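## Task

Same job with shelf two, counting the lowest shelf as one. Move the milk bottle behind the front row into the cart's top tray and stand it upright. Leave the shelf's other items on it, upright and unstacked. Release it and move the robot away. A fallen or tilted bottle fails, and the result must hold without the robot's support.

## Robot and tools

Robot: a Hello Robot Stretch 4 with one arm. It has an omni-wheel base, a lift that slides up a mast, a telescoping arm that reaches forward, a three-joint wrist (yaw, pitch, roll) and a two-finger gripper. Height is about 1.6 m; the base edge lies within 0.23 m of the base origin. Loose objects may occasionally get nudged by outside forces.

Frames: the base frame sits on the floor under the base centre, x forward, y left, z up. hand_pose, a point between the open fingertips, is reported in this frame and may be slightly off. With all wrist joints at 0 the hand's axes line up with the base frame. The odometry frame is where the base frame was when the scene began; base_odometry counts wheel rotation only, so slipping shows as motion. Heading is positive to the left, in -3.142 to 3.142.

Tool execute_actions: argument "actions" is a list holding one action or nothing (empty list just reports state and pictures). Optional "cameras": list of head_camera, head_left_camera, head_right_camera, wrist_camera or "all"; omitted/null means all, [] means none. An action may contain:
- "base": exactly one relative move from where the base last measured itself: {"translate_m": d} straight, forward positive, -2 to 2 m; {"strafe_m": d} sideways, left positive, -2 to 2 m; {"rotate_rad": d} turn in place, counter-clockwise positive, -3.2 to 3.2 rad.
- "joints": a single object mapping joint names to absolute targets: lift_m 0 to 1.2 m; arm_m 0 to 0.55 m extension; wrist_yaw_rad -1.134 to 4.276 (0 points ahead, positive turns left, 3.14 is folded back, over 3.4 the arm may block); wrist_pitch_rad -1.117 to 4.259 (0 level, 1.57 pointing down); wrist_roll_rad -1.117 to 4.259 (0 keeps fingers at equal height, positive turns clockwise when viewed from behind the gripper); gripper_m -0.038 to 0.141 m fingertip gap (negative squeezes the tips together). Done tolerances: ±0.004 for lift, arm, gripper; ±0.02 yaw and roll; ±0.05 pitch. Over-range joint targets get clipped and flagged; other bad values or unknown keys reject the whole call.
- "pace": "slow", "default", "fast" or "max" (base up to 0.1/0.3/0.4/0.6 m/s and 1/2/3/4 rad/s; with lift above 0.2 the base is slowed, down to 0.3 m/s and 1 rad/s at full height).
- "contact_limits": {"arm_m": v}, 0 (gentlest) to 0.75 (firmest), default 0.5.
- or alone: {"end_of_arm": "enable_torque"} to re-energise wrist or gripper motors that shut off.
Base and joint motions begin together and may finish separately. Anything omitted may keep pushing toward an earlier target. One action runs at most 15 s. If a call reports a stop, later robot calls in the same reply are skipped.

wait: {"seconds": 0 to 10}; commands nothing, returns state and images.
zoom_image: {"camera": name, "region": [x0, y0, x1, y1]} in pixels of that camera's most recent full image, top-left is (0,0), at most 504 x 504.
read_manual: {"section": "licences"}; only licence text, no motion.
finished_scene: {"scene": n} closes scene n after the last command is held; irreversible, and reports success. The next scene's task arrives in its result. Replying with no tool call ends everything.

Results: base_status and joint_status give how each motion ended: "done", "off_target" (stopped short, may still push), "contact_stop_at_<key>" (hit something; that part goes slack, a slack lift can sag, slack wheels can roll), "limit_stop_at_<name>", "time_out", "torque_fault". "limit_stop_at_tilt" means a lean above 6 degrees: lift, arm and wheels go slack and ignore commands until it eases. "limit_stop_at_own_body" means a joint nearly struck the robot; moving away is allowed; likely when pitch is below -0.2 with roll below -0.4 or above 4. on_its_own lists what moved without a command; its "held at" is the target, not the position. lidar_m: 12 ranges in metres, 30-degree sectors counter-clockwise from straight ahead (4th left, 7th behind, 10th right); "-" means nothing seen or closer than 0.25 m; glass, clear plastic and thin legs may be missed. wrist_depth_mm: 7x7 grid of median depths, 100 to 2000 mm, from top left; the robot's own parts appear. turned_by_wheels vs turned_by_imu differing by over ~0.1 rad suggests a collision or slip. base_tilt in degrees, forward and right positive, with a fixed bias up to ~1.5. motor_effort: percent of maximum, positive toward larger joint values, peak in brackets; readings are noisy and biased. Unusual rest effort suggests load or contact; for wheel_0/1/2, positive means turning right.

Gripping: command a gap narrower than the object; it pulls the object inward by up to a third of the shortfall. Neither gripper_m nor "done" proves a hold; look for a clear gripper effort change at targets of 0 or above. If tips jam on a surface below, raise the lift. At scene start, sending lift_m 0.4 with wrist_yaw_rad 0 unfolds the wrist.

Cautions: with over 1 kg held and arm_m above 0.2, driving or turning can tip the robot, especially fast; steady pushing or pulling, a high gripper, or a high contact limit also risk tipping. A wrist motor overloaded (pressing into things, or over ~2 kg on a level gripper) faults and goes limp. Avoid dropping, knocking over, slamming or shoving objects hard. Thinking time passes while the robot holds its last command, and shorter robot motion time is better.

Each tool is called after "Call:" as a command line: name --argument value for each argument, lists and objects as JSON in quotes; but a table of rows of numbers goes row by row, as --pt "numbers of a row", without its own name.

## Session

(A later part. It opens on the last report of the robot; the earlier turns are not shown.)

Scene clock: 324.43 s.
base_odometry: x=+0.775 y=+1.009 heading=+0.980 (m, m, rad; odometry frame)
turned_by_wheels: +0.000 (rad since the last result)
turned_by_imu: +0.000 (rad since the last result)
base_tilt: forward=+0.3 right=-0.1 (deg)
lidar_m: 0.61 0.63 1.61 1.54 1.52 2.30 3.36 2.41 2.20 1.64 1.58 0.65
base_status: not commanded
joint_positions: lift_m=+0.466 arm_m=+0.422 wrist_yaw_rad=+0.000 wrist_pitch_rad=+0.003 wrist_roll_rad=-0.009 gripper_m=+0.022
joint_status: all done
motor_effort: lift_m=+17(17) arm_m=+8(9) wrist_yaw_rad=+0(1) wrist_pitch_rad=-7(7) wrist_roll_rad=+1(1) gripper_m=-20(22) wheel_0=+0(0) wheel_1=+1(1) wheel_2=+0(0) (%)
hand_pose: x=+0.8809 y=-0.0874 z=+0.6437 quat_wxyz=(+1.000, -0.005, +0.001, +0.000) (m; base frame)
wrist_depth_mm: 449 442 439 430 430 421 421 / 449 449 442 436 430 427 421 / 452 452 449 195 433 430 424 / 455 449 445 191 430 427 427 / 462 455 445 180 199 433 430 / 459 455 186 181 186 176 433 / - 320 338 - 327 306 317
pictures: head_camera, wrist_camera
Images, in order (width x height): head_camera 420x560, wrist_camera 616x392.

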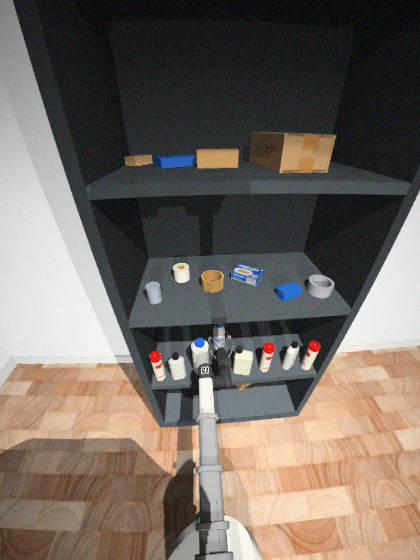

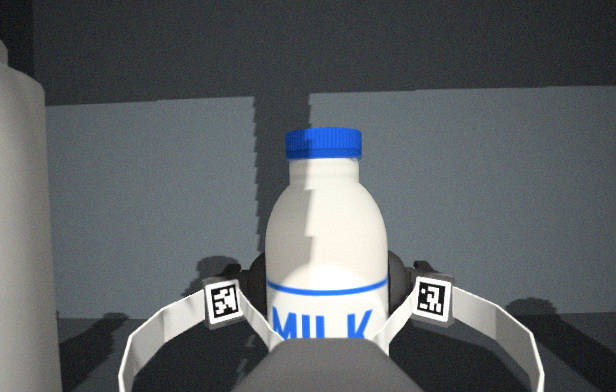

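Call:
execute_actions --actions '[{"joints": {"lift_m": 0.605}}]' --cameras '["wrist_camera"]'

Call:
execute_actions --actions '[{"joints": {"arm_m": 0.0, "gripper_m": 0.012}}]'

Scene clock: 332.50 s.
base_odometry: x=+0.775 y=+1.009 heading=+0.980 (m, m, rad; odometry frame)
turned_by_wheels: +0.000 (rad since the last result)
turned_by_imu: +0.000 (rad since the last result)
base_tilt: forward=+0.3 right=-0.1 (deg)
lidar_m: 0.59 0.65 1.59 1.57 1.52 2.33 3.36 2.41 2.18 1.63 1.57 0.66
base_status: not commanded
joint_positions: lift_m=+0.605 arm_m=+0.422 wrist_yaw_rad=+0.000 wrist_pitch_rad=+0.009 wrist_roll_rad=-0.009 gripper_m=+0.022
joint_status: all done
on_its_own: wrist_pitch_rad is at rest, and its effort (-26) is outside its rest range (-23 to +23)
motor_effort: lift_m=+25(26) arm_m=+8(9) wrist_yaw_rad=-1(1) wrist_pitch_rad=-26(29) wrist_roll_rad=+2(1) gripper_m=-22(22) wheel_0=+0(0) wheel_1=+1(1) wheel_2=+0(0) (%)
hand_pose: x=+0.8809 y=-0.0874 z=+0.7802 quat_wxyz=(+1.000, -0.005, +0.005, +0.000) (m; base frame)
wrist_depth_mm: 312 309 319 325 330 330 359 / 439 442 439 436 433 427 418 / 449 452 445 433 430 424 430 / 455 452 442 192 436 433 430 / 462 452 445 180 198 436 427 / 462 459 186 181 186 176 433 / 459 466 455 - 442 442 433
pictures: wrist_camera
Images, in order (width x height): wrist_camera 616x392.

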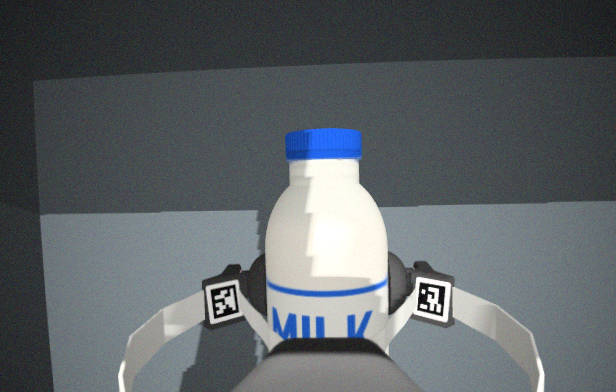

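Scene clock: 334.83 s.
base_odometry: x=+0.775 y=+1.009 heading=+0.980 (m, m, rad; odometry frame)
turned_by_wheels: +0.000 (rad since the last result)
turned_by_imu: +0.000 (rad since the last result)
base_tilt: forward=+0.2 right=-0.1 (deg)
lidar_m: 0.40 0.64 1.62 1.55 1.54 2.30 3.34 2.40 2.19 1.63 1.57 0.65
base_status: not commanded
joint_positions: lift_m=+0.605 arm_m=+0.002 wrist_yaw_rad=+0.000 wrist_pitch_rad=+0.009 wrist_roll_rad=-0.009 gripper_m=+0.013
joint_status: all done
on_its_own: wrist_pitch_rad is at rest, and its effort (-25) is outside its rest range (-23 to +23)
motor_effort: lift_m=+25(25) arm_m=-9(10) wrist_yaw_rad=+0(2) wrist_pitch_rad=-25(27) wrist_roll_rad=+2(2) gripper_m=-24(24) wheel_0=+0(0) wheel_1=+1(1) wheel_2=+0(0) (%)
hand_pose: x=+0.4609 y=-0.0875 z=+0.7801 quat_wxyz=(+1.000, -0.005, +0.005, +0.000) (m; base frame)
wrist_depth_mm: 455 517 854 402 394 389 384 / 430 469 492 508 525 530 530 / 477 683 866 191 842 831 778 / 477 676 878 188 842 842 798 / 473 676 866 177 196 854 778 / 455 462 186 178 182 174 750 / 459 455 477 - 439 455 544
pictures: head_camera, head_left_camera, head_right_camera, wrist_camera
Images, in order (width x height): head_camera 420x560, head_left_camera 420x672, head_right_camera 420x672, wrist_camera 616x392.

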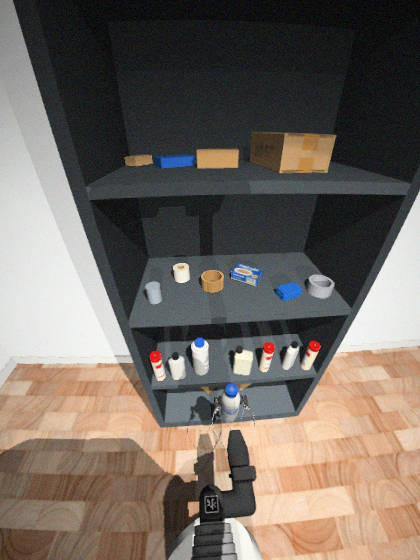

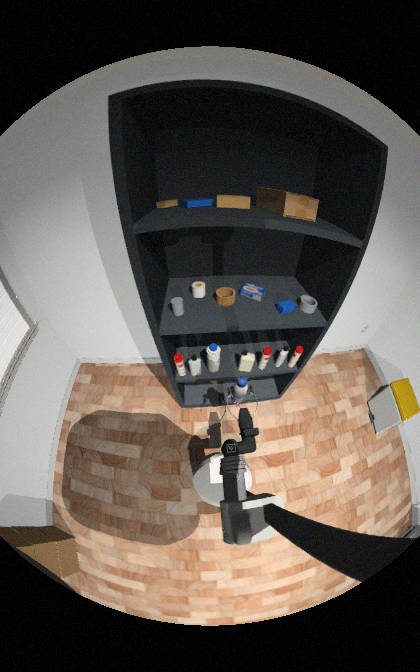

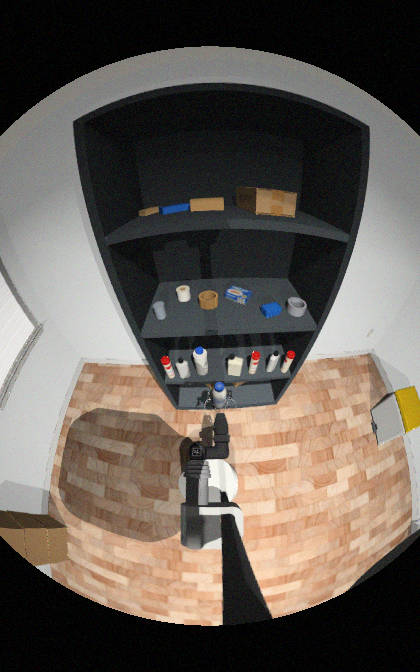

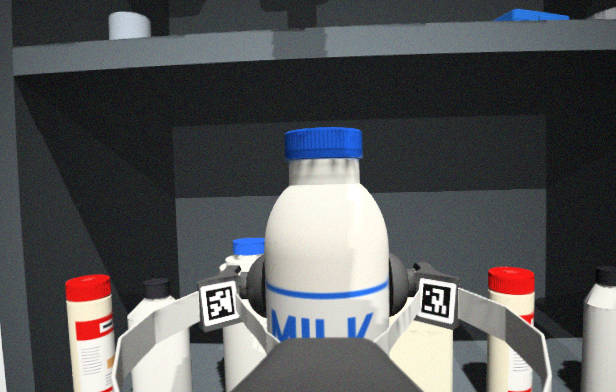

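Call:
execute_actions --actions '[{"base": {"translate_m": -1.69}, "pace": "max"}]' --cameras '[]'

Call:
execute_actions --actions '[{"base": {"rotate_rad": -1.57}}]'

Scene clock: 381.87 s.
base_odometry: x=-0.167 y=-0.394 heading=+0.979 (m, m, rad; odometry frame)
turned_by_wheels: +0.000 (rad since the last result)
turned_by_imu: +0.002 (rad since the last result)
base_tilt: forward=+0.3 right=+0.0 (deg)
lidar_m: 0.41 2.30 1.37 1.54 1.39 2.01 1.61 1.67 2.15 1.67 2.19 2.35
base_status: done
joint_positions: lift_m=+0.605 arm_m=+0.001 wrist_yaw_rad=+0.000 wrist_pitch_rad=+0.009 wrist_roll_rad=-0.009 gripper_m=+0.013
joint_status: not commanded
on_its_own: wrist_pitch_rad is at rest, and its effort (-26) is outside its rest range (-23 to +23)
motor_effort: lift_m=+24(24) arm_m=-9(9) wrist_yaw_rad=+0(0) wrist_pitch_rad=-26(26) wrist_roll_rad=+2(1) gripper_m=-25(23) wheel_0=-4(13) wheel_1=-4(10) wheel_2=+2(16) (%)
hand_pose: x=+0.4609 y=-0.0874 z=+0.7802 quat_wxyz=(+1.000, -0.005, +0.005, +0.000) (m; base frame)
wrist_depth_mm: - - - - - - - / - - - - - - - / - - - 191 - - - / - - - 188 - - - / - - - 177 196 - - / - - 185 178 183 174 - / 1756 1661 1708 - 1576 1537 1618
pictures: none
No camera images: the call's "cameras" was empty. Leave "cameras" out to get every camera's image.

Scene clock: 383.93 s.
base_odometry: x=-0.167 y=-0.394 heading=-0.589 (m, m, rad; odometry frame)
turned_by_wheels: -1.569 (rad since the last result)
turned_by_imu: -1.572 (rad since the last result)
base_tilt: forward=+0.3 right=+0.0 (deg)
lidar_m: 0.42 2.20 2.36 2.28 2.21 1.36 1.44 1.37 1.96 1.61 1.70 2.14
base_status: done
joint_positions: lift_m=+0.605 arm_m=+0.001 wrist_yaw_rad=+0.000 wrist_pitch_rad=+0.009 wrist_roll_rad=-0.009 gripper_m=+0.013
joint_status: not commanded
on_its_own: wrist_pitch_rad is at rest, and its effort (-25) is outside its rest range (-23 to +23)
motor_effort: lift_m=+24(24) arm_m=-9(9) wrist_yaw_rad=-1(5) wrist_pitch_rad=-25(26) wrist_roll_rad=+1(2) gripper_m=-23(24) wheel_0=+6(11) wheel_1=+7(12) wheel_2=+5(13) (%)
hand_pose: x=+0.4608 y=-0.0875 z=+0.7802 quat_wxyz=(+1.000, -0.005, +0.005, +0.000) (m; base frame)
wrist_depth_mm: 1983 1921 1863 1808 1756 1756 1708 / - 1921 1921 1863 1808 1756 1708 / - 1983 1863 191 1808 1808 1708 / - - 1921 189 1756 1756 1756 / - - 1921 177 196 1756 1708 / - - 185 178 182 174 1756 / 1708 1576 1708 - 1618 1618 1576
pictures: head_camera, head_left_camera, head_right_camera, wrist_camera
Images, in order (width x height): head_camera 420x560, head_left_camera 420x672, head_right_camera 420x672, wrist_camera 616x392.

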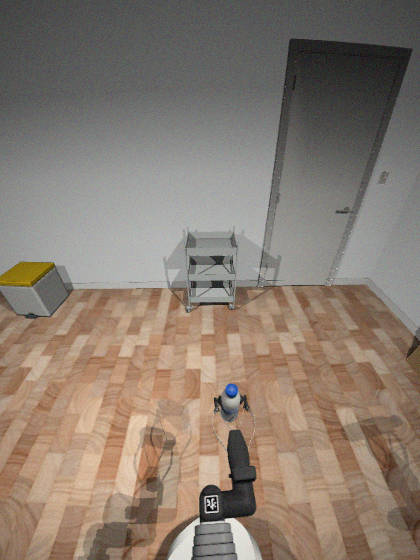

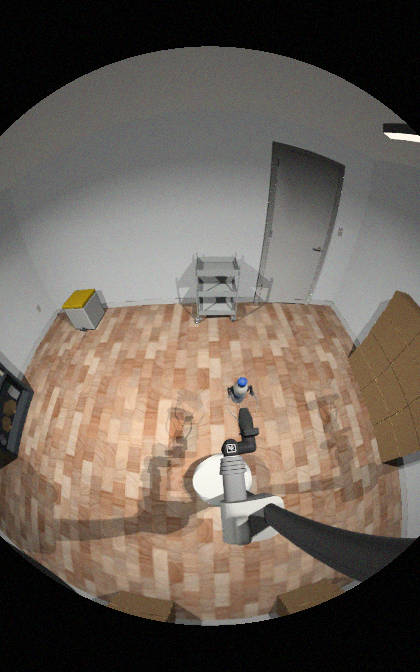

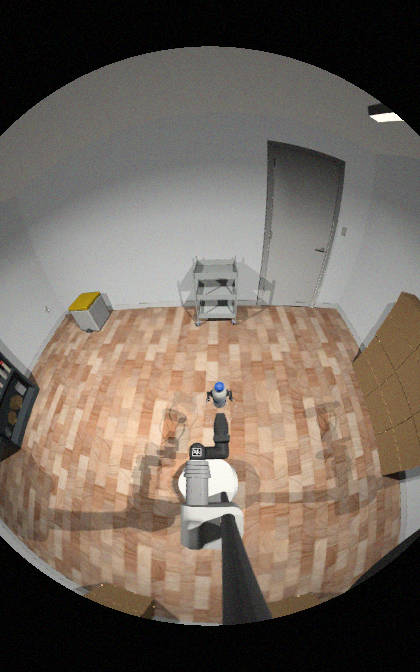

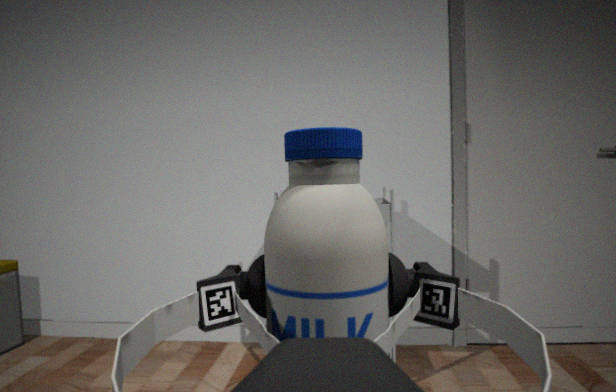

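Call:
execute_actions --actions '[]'

Scene clock: 406.03 s.
base_odometry: x=-0.167 y=-0.394 heading=-0.589 (m, m, rad; odometry frame)
turned_by_wheels: +0.000 (rad since the last result)
turned_by_imu: +0.000 (rad since the last result)
base_tilt: forward=+0.3 right=-0.1 (deg)
lidar_m: 0.41 2.20 2.37 2.28 2.22 1.38 1.42 1.37 1.97 1.62 1.70 2.15
base_status: done
joint_positions: lift_m=+0.605 arm_m=+0.001 wrist_yaw_rad=+0.000 wrist_pitch_rad=+0.009 wrist_roll_rad=-0.009 gripper_m=+0.013
joint_status: not commanded
on_its_own: wrist_pitch_rad is at rest, and its effort (-26) is outside its rest range (-23 to +23)
motor_effort: lift_m=+24(24) arm_m=-9(9) wrist_yaw_rad=+0(5) wrist_pitch_rad=-26(26) wrist_roll_rad=+1(2) gripper_m=-24(24) wheel_0=+6(11) wheel_1=+7(12) wheel_2=+5(13) (%)
hand_pose: x=+0.4608 y=-0.0875 z=+0.7802 quat_wxyz=(+1.000, -0.005, +0.005, +0.000) (m; base frame)
wrist_depth_mm: 1921 1921 1921 1808 1808 1756 1708 / - 1983 1863 1808 1808 1708 1661 / - 1921 1921 191 1863 1756 1708 / - 1921 1921 187 1808 1756 1808 / - - 1983 177 196 1756 1756 / - - 185 177 182 173 1708 / 1756 1618 1661 - 1576 1576 1537
pictures: head_camera, head_left_camera, head_right_camera, wrist_camera
Images, in order (width x height): head_camera 420x560, head_left_camera 420x672, head_right_camera 420x672, wrist_camera 616x392.

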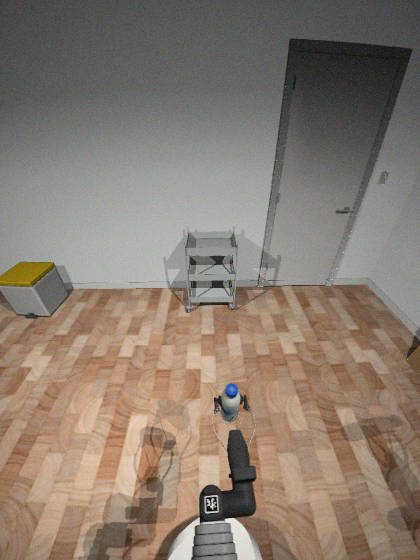

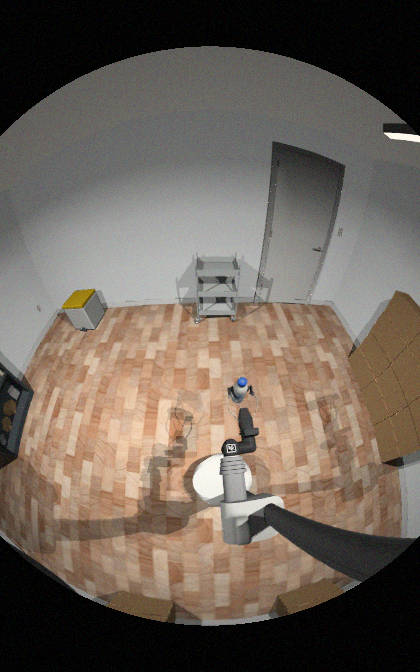

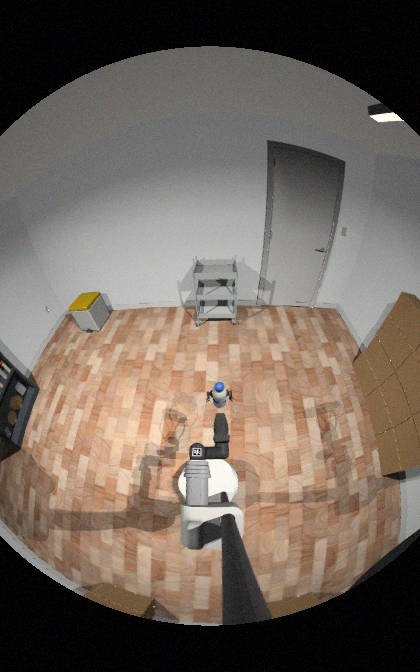

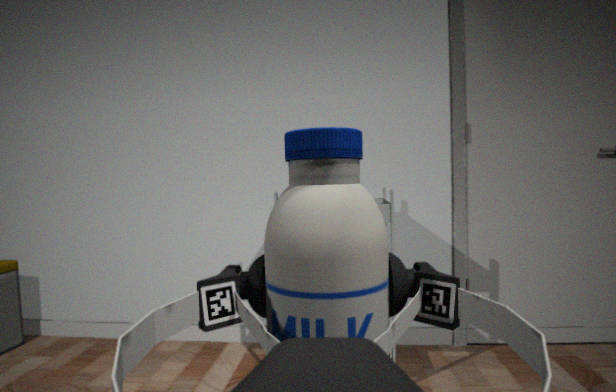

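Call:
execute_actions --actions '[{"base": {"translate_m": 0.85}, "joints": {"lift_m": 0.71, "arm_m": 0.40}, "pace": "fast"}]'

Scene clock: 421.80 s.
base_odometry: x=+0.540 y=-0.866 heading=-0.588 (m, m, rad; odometry frame)
turned_by_wheels: +0.001 (rad since the last result)
turned_by_imu: -0.001 (rad since the last result)
base_tilt: forward=+0.4 right=-0.1 (deg)
lidar_m: 0.80 1.33 1.78 2.27 2.38 2.23 2.19 2.28 1.70 1.65 1.68 0.84
base_status: done
joint_positions: lift_m=+0.710 arm_m=+0.399 wrist_yaw_rad=+0.000 wrist_pitch_rad=+0.009 wrist_roll_rad=-0.009 gripper_m=+0.013
joint_status: all done
on_its_own: wrist_pitch_rad is at rest, and its effort (-26) is outside its rest range (-23 to +23)
motor_effort: lift_m=+24(27) arm_m=+8(11) wrist_yaw_rad=-1(1) wrist_pitch_rad=-26(28) wrist_roll_rad=+1(2) gripper_m=-24(24) wheel_0=+4(11) wheel_1=+4(9) wheel_2=-1(16) (%)
hand_pose: x=+0.8580 y=-0.0873 z=+0.8852 quat_wxyz=(+1.000, -0.005, +0.005, +0.000) (m; base frame)
wrist_depth_mm: 668 654 647 634 621 603 591 / 676 661 647 634 621 603 603 / 683 668 654 191 621 615 603 / 699 676 654 188 634 615 609 / 699 691 661 177 196 621 609 / 707 691 186 177 182 173 615 / 715 445 530 - 525 504 615
pictures: head_camera, head_left_camera, head_right_camera, wrist_camera
Images, in order (width x height): head_camera 420x560, head_left_camera 420x672, head_right_camera 420x672, wrist_camera 616x392.

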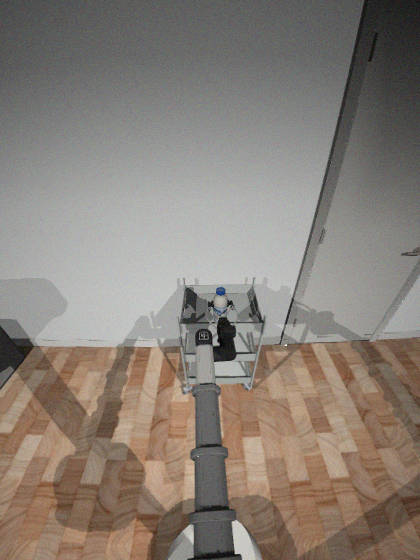

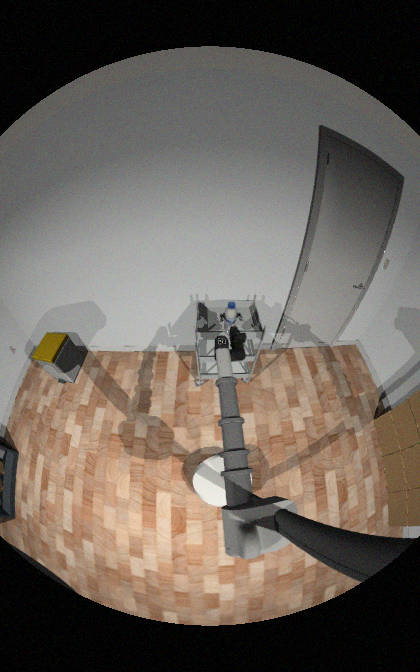

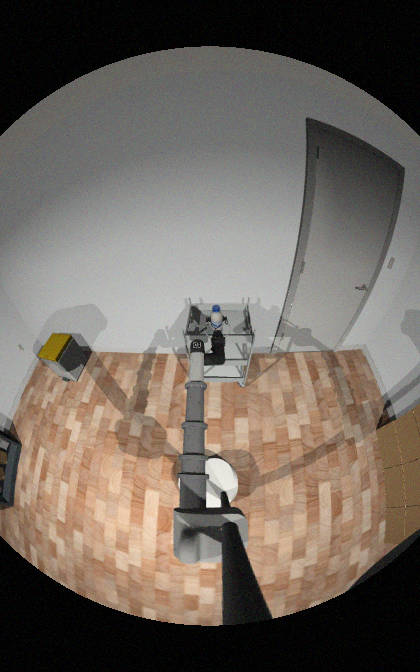

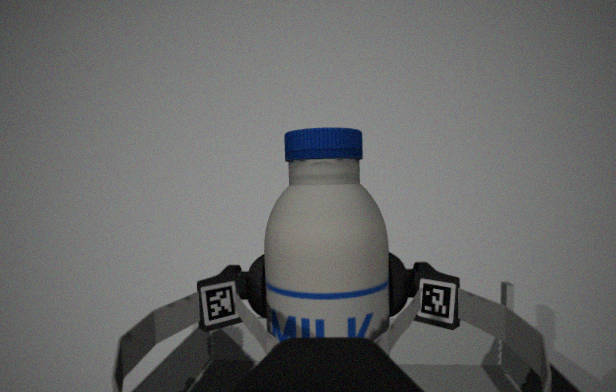

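Call:
zoom_image --camera "head_camera" --region '[150, 260, 300, 410]'

Call:
zoom_image --camera "wrist_camera" --region '[112, 200, 616, 392]'

Region (150, 260, 300, 410) of head_camera's 420x560 image, scaled by 3.360, with more detail than that image has.

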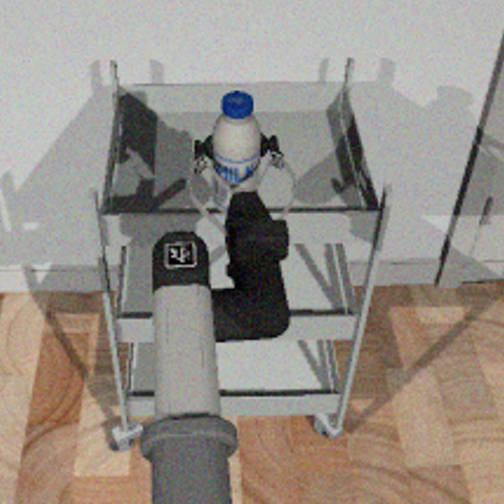

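Region (112, 200, 616, 392) of wrist_camera's 616x392 image, scaled by 1.000; it fills the top 192 rows of this view, and the rest is white.

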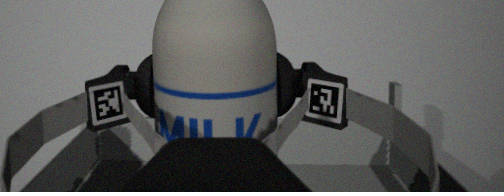

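Call:
execute_actions --actions '[{"joints": {"lift_m": 0.68, "arm_m": 0.47}}]' --cameras '["head_camera", "wrist_camera"]'

Scene clock: 461.33 s.
base_odometry: x=+0.540 y=-0.866 heading=-0.588 (m, m, rad; odometry frame)
turned_by_wheels: +0.000 (rad since the last result)
turned_by_imu: +0.000 (rad since the last result)
base_tilt: forward=+0.3 right=-0.1 (deg)
lidar_m: 0.83 1.33 1.80 2.29 2.36 2.19 2.19 2.27 1.70 1.65 1.72 0.85
base_status: not commanded
joint_positions: lift_m=+0.680 arm_m=+0.468 wrist_yaw_rad=+0.000 wrist_pitch_rad=+0.009 wrist_roll_rad=-0.009 gripper_m=+0.013
joint_status: all done
on_its_own: wrist_pitch_rad is at rest, and its effort (-28) is outside its rest range (-23 to +23)
motor_effort: lift_m=+19(23) arm_m=+9(9) wrist_yaw_rad=-1(1) wrist_pitch_rad=-28(28) wrist_roll_rad=+1(1) gripper_m=-24(23) wheel_0=+4(4) wheel_1=+5(4) wheel_2=-1(1) (%)
hand_pose: x=+0.9279 y=-0.0874 z=+0.8556 quat_wxyz=(+1.000, -0.005, +0.005, +0.000) (m; base frame)
wrist_depth_mm: 609 585 569 569 554 535 530 / 615 597 580 569 554 539 530 / 621 597 585 191 559 549 539 / 621 603 591 188 554 554 539 / 621 609 597 177 196 559 544 / 627 615 185 178 182 173 544 / 634 407 492 - 466 459 382
pictures: head_camera, wrist_camera
Images, in order (width x height): head_camera 420x560, wrist_camera 616x392.

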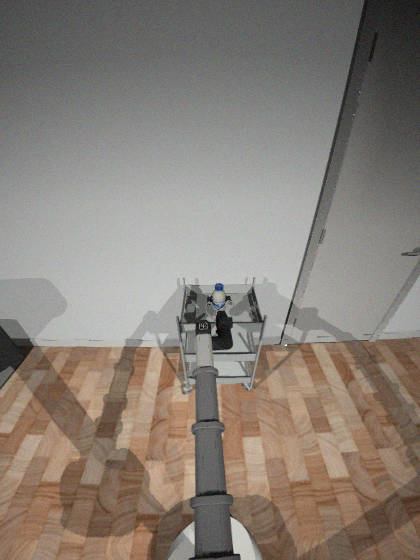

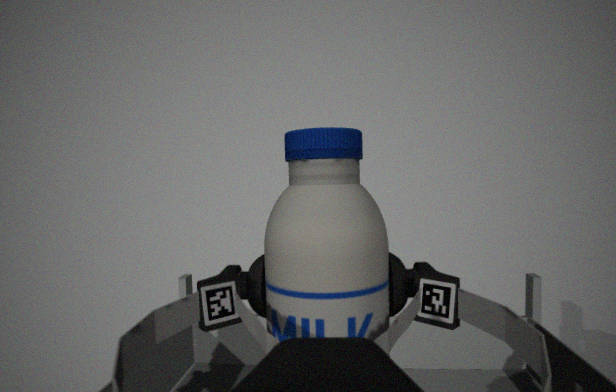

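Call:
execute_actions --actions '[{"joints": {"lift_m": 0.615, "arm_m": 0.485}}]' --cameras '["head_camera", "wrist_camera"]'

Scene clock: 476.20 s.
base_odometry: x=+0.540 y=-0.866 heading=-0.588 (m, m, rad; odometry frame)
turned_by_wheels: +0.000 (rad since the last result)
turned_by_imu: +0.000 (rad since the last result)
base_tilt: forward=+0.3 right=-0.1 (deg)
lidar_m: 0.83 1.32 1.79 2.29 2.38 2.20 2.19 2.27 1.71 1.62 1.69 0.85
base_status: not commanded
joint_positions: lift_m=+0.615 arm_m=+0.484 wrist_yaw_rad=+0.000 wrist_pitch_rad=+0.009 wrist_roll_rad=-0.009 gripper_m=+0.013
joint_status: all done
on_its_own: wrist_pitch_rad is at rest, and its effort (-26) is outside its rest range (-23 to +23)
motor_effort: lift_m=+19(20) arm_m=+8(9) wrist_yaw_rad=-1(1) wrist_pitch_rad=-26(27) wrist_roll_rad=+2(2) gripper_m=-23(26) wheel_0=+4(4) wheel_1=+4(4) wheel_2=-1(1) (%)
hand_pose: x=+0.9429 y=-0.0874 z=+0.7905 quat_wxyz=(+1.000, -0.005, +0.005, +0.000) (m; base frame)
wrist_depth_mm: 591 574 559 549 535 525 512 / 591 580 564 554 539 530 517 / 597 580 564 191 544 530 525 / 609 585 574 188 549 535 525 / 603 591 574 177 196 544 525 / 615 368 185 177 181 173 384 / 273 324 368 - 345 347 342
pictures: head_camera, wrist_camera
Images, in order (width x height): head_camera 420x560, wrist_camera 616x392.

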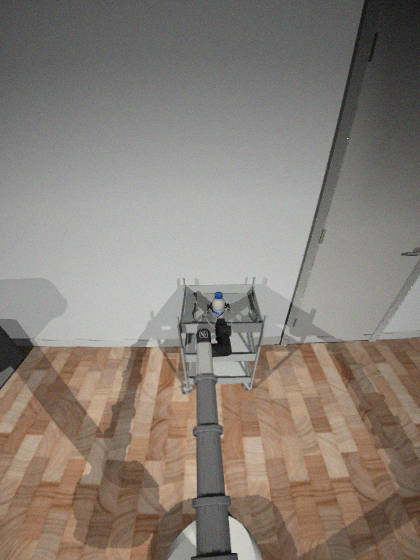

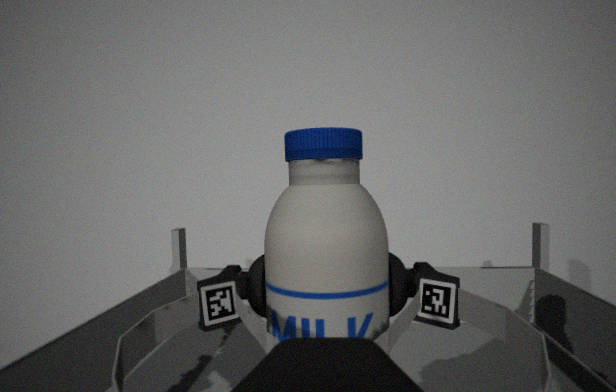

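Call:
execute_actions --actions '[{"joints": {"lift_m": 0.602}, "pace": "slow"}]' --cameras '["wrist_camera"]'

Scene clock: 480.57 s.
base_odometry: x=+0.540 y=-0.866 heading=-0.588 (m, m, rad; odometry frame)
turned_by_wheels: +0.000 (rad since the last result)
turned_by_imu: +0.000 (rad since the last result)
base_tilt: forward=+0.4 right=-0.1 (deg)
lidar_m: 0.82 1.33 1.79 2.29 2.37 2.22 2.19 2.25 1.69 1.65 1.68 0.86
base_status: not commanded
joint_positions: lift_m=+0.602 arm_m=+0.484 wrist_yaw_rad=+0.000 wrist_pitch_rad=+0.009 wrist_roll_rad=-0.009 gripper_m=+0.013
joint_status: all done
on_its_own: wrist_pitch_rad is at rest, and its effort (-26) is outside its rest range (-23 to +23)
motor_effort: lift_m=+19(18) arm_m=+8(8) wrist_yaw_rad=-1(1) wrist_pitch_rad=-26(27) wrist_roll_rad=+1(2) gripper_m=-23(25) wheel_0=+4(4) wheel_1=+4(4) wheel_2=-1(1) (%)
hand_pose: x=+0.9429 y=-0.0874 z=+0.7776 quat_wxyz=(+1.000, -0.005, +0.005, +0.000) (m; base frame)
wrist_depth_mm: 591 580 564 549 539 521 512 / 591 580 564 549 535 530 512 / 597 580 564 191 539 530 525 / 603 585 574 189 549 535 521 / 609 591 574 177 196 535 530 / 609 343 185 177 182 173 384 / 262 307 343 - 320 322 315
pictures: wrist_camera
Images, in order (width x height): wrist_camera 616x392.

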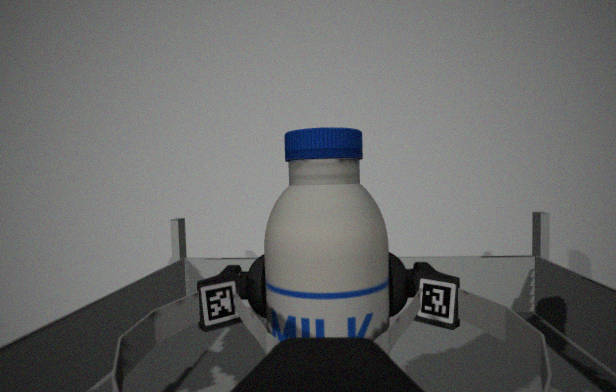

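Call:
execute_actions --actions '[{"joints": {"lift_m": 0.596}, "pace": "slow"}]' --cameras '["wrist_camera"]'

Scene clock: 483.93 s.
base_odometry: x=+0.540 y=-0.866 heading=-0.588 (m, m, rad; odometry frame)
turned_by_wheels: +0.000 (rad since the last result)
turned_by_imu: +0.000 (rad since the last result)
base_tilt: forward=+0.4 right=+0.0 (deg)
lidar_m: 0.84 1.31 1.80 2.29 2.38 2.22 2.19 2.27 1.72 1.64 1.69 0.86
base_status: not commanded
joint_positions: lift_m=+0.596 arm_m=+0.484 wrist_yaw_rad=+0.000 wrist_pitch_rad=+0.004 wrist_roll_rad=-0.009 gripper_m=+0.013
joint_status: all done
motor_effort: lift_m=+17(20) arm_m=+8(8) wrist_yaw_rad=-1(1) wrist_pitch_rad=-12(26) wrist_roll_rad=+2(2) gripper_m=-24(23) wheel_0=+4(4) wheel_1=+4(5) wheel_2=-1(1) (%)
hand_pose: x=+0.9429 y=-0.0874 z=+0.7732 quat_wxyz=(+1.000, -0.005, +0.002, +0.000) (m; base frame)
wrist_depth_mm: 597 580 564 554 539 525 517 / 597 580 564 559 544 530 512 / 597 585 564 191 544 530 521 / 609 591 574 187 539 535 525 / 609 591 569 177 195 530 521 / 609 347 185 177 182 173 382 / 260 307 338 - 317 320 314
pictures: wrist_camera
Images, in order (width x height): wrist_camera 616x392.

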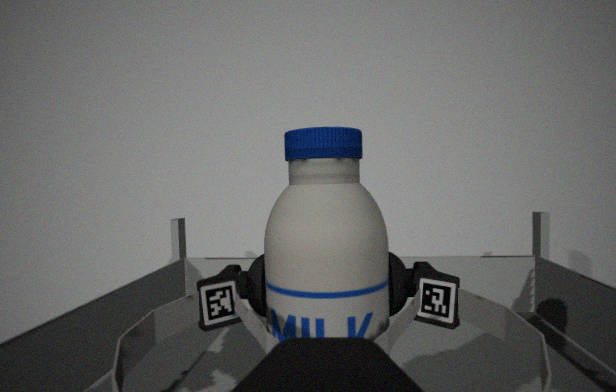

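Call:
execute_actions --actions '[{"joints": {"gripper_m": 0.095}}]' --cameras '["head_camera", "wrist_camera"]'

Scene clock: 489.57 s.
base_odometry: x=+0.540 y=-0.866 heading=-0.588 (m, m, rad; odometry frame)
turned_by_wheels: +0.000 (rad since the last result)
turned_by_imu: +0.000 (rad since the last result)
base_tilt: forward=+0.3 right=-0.2 (deg)
lidar_m: 0.83 1.31 1.79 2.30 2.38 2.22 2.18 2.26 1.71 1.66 1.71 0.85
base_status: not commanded
joint_positions: lift_m=+0.596 arm_m=+0.484 wrist_yaw_rad=+0.000 wrist_pitch_rad=+0.003 wrist_roll_rad=-0.009 gripper_m=+0.095
joint_status: all done
motor_effort: lift_m=+17(17) arm_m=+9(9) wrist_yaw_rad=-1(1) wrist_pitch_rad=-8(12) wrist_roll_rad=+2(2) gripper_m=-1(23) wheel_0=+4(4) wheel_1=+4(4) wheel_2=-1(1) (%)
hand_pose: x=+0.9429 y=-0.0874 z=+0.7735 quat_wxyz=(+1.000, -0.005, +0.002, +0.000) (m; base frame)
wrist_depth_mm: 585 569 564 559 544 525 517 / 597 580 564 554 539 530 521 / 597 585 574 549 549 535 525 / 609 591 574 204 544 539 521 / 603 591 480 192 213 530 525 / 609 366 212 192 199 397 384 / 262 322 342 - 329 309 327
pictures: head_camera, wrist_camera
Images, in order (width x height): head_camera 420x560, wrist_camera 616x392.

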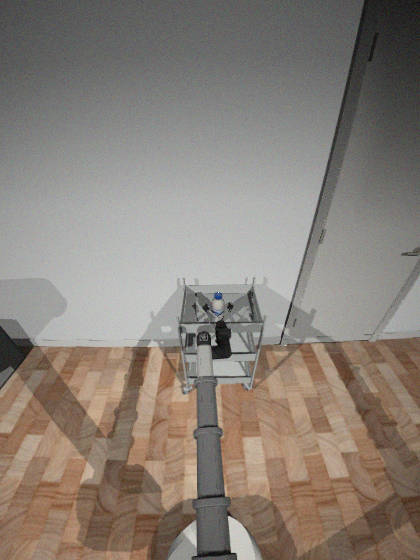

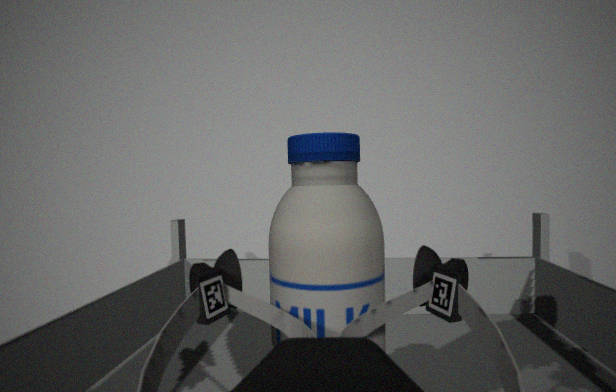

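Call:
execute_actions --actions '[{"joints": {"arm_m": 0.0}, "pace": "fast"}]'

Scene clock: 496.40 s.
base_odometry: x=+0.540 y=-0.866 heading=-0.588 (m, m, rad; odometry frame)
turned_by_wheels: +0.000 (rad since the last result)
turned_by_imu: +0.000 (rad since the last result)
base_tilt: forward=+0.3 right=-0.1 (deg)
lidar_m: 0.82 1.32 1.78 2.29 2.38 2.22 2.19 2.26 1.69 1.64 1.70 0.84
base_status: not commanded
joint_positions: lift_m=+0.596 arm_m=+0.001 wrist_yaw_rad=+0.000 wrist_pitch_rad=+0.003 wrist_roll_rad=-0.009 gripper_m=+0.095
joint_status: all done
motor_effort: lift_m=+17(17) arm_m=-9(9) wrist_yaw_rad=-1(2) wrist_pitch_rad=-7(8) wrist_roll_rad=+2(1) gripper_m=+0(1) wheel_0=+4(4) wheel_1=+4(4) wheel_2=-1(1) (%)
hand_pose: x=+0.4609 y=-0.0875 z=+0.7736 quat_wxyz=(+1.000, -0.005, +0.001, +0.000) (m; base frame)
wrist_depth_mm: 1098 1060 1060 1025 991 991 931 / 1098 1078 1042 1008 991 991 931 / 1098 1098 1060 1025 1025 976 931 / 1138 1078 1042 1042 1008 991 946 / 1138 1098 640 621 603 991 960 / 1138 1118 212 1042 931 991 960 / 1138 1118 1078 - 878 991 976
pictures: head_camera, head_left_camera, head_right_camera, wrist_camera
Images, in order (width x height): head_camera 420x560, head_left_camera 420x672, head_right_camera 420x672, wrist_camera 616x392.

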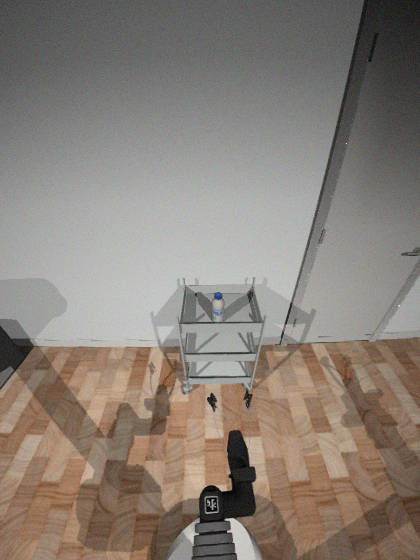

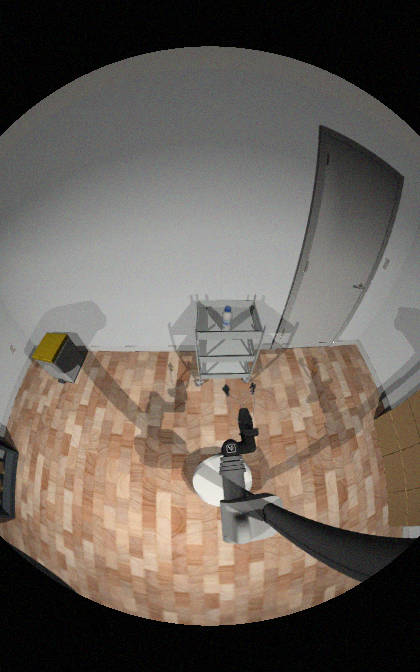

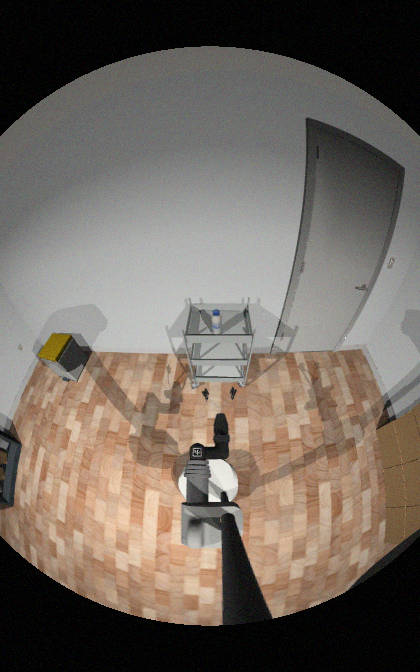

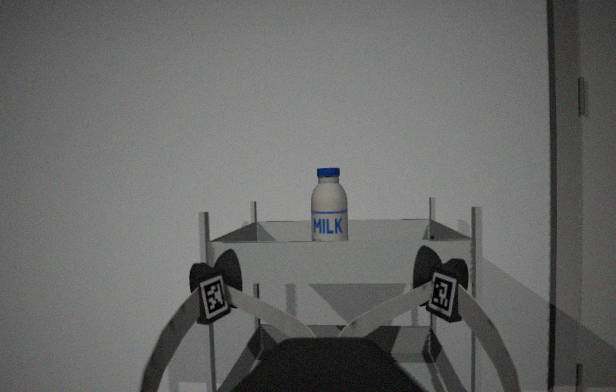

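Call:
execute_actions --actions '[{"joints": {"wrist_yaw_rad": 1.8}}]' --cameras '["wrist_camera", "head_camera"]'

Scene clock: 502.80 s.
base_odometry: x=+0.540 y=-0.866 heading=-0.588 (m, m, rad; odometry frame)
turned_by_wheels: +0.000 (rad since the last result)
turned_by_imu: +0.000 (rad since the last result)
base_tilt: forward=+0.3 right=-0.1 (deg)
lidar_m: 0.83 1.32 1.79 2.30 2.37 2.20 2.18 2.25 1.69 1.66 1.70 0.86
base_status: not commanded
joint_positions: lift_m=+0.596 arm_m=+0.001 wrist_yaw_rad=+1.800 wrist_pitch_rad=+0.003 wrist_roll_rad=-0.009 gripper_m=+0.095
joint_status: all done
motor_effort: lift_m=+17(17) arm_m=-8(8) wrist_yaw_rad=+1(6) wrist_pitch_rad=-7(8) wrist_roll_rad=+2(2) gripper_m=+0(1) wheel_0=+4(4) wheel_1=+5(4) wheel_2=-1(1) (%)
hand_pose: x=+0.1921 y=+0.3008 z=+0.7736 quat_wxyz=(+0.622, -0.004, -0.003, +0.783) (m; base frame)
wrist_depth_mm: - - - - - - - / - - - - - - - / - - - - - - - / - - - - - - - / - - - - - - - / - - 213 - - - - / 1808 1661 1708 - 1661 1576 1576
pictures: head_camera, wrist_camera
Images, in order (width x height): head_camera 420x560, wrist_camera 616x392.

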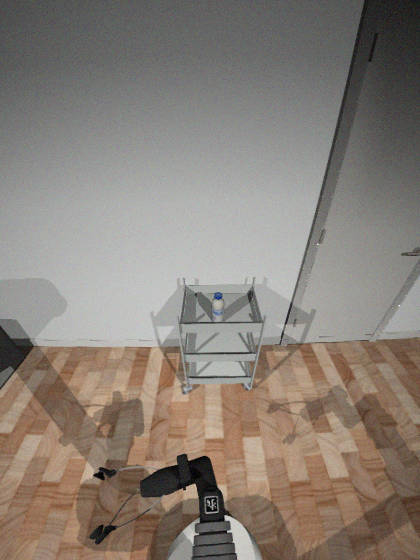

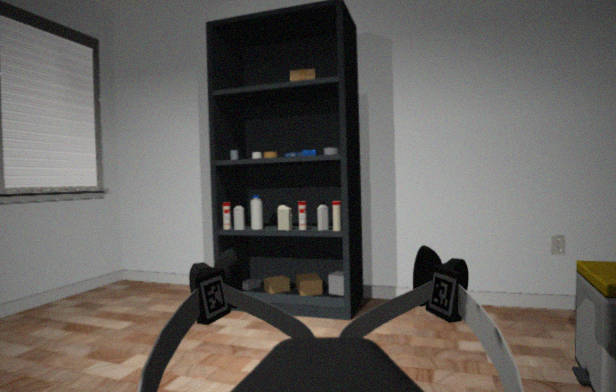

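Call:
zoom_image --camera "wrist_camera" --region '[200, 170, 368, 250]'

Region (200, 170, 368, 250) of wrist_camera's 616x392 image, scaled by 3.000; it fills the top 240 rows of this view, and the rest is white.

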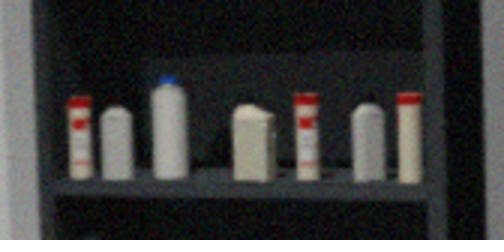

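All 7 items are upright on the second shelf, and the milk is standing upright in the cart's top tray.

Call:
finished_scene --scene 2

The scene is finished: the task was done.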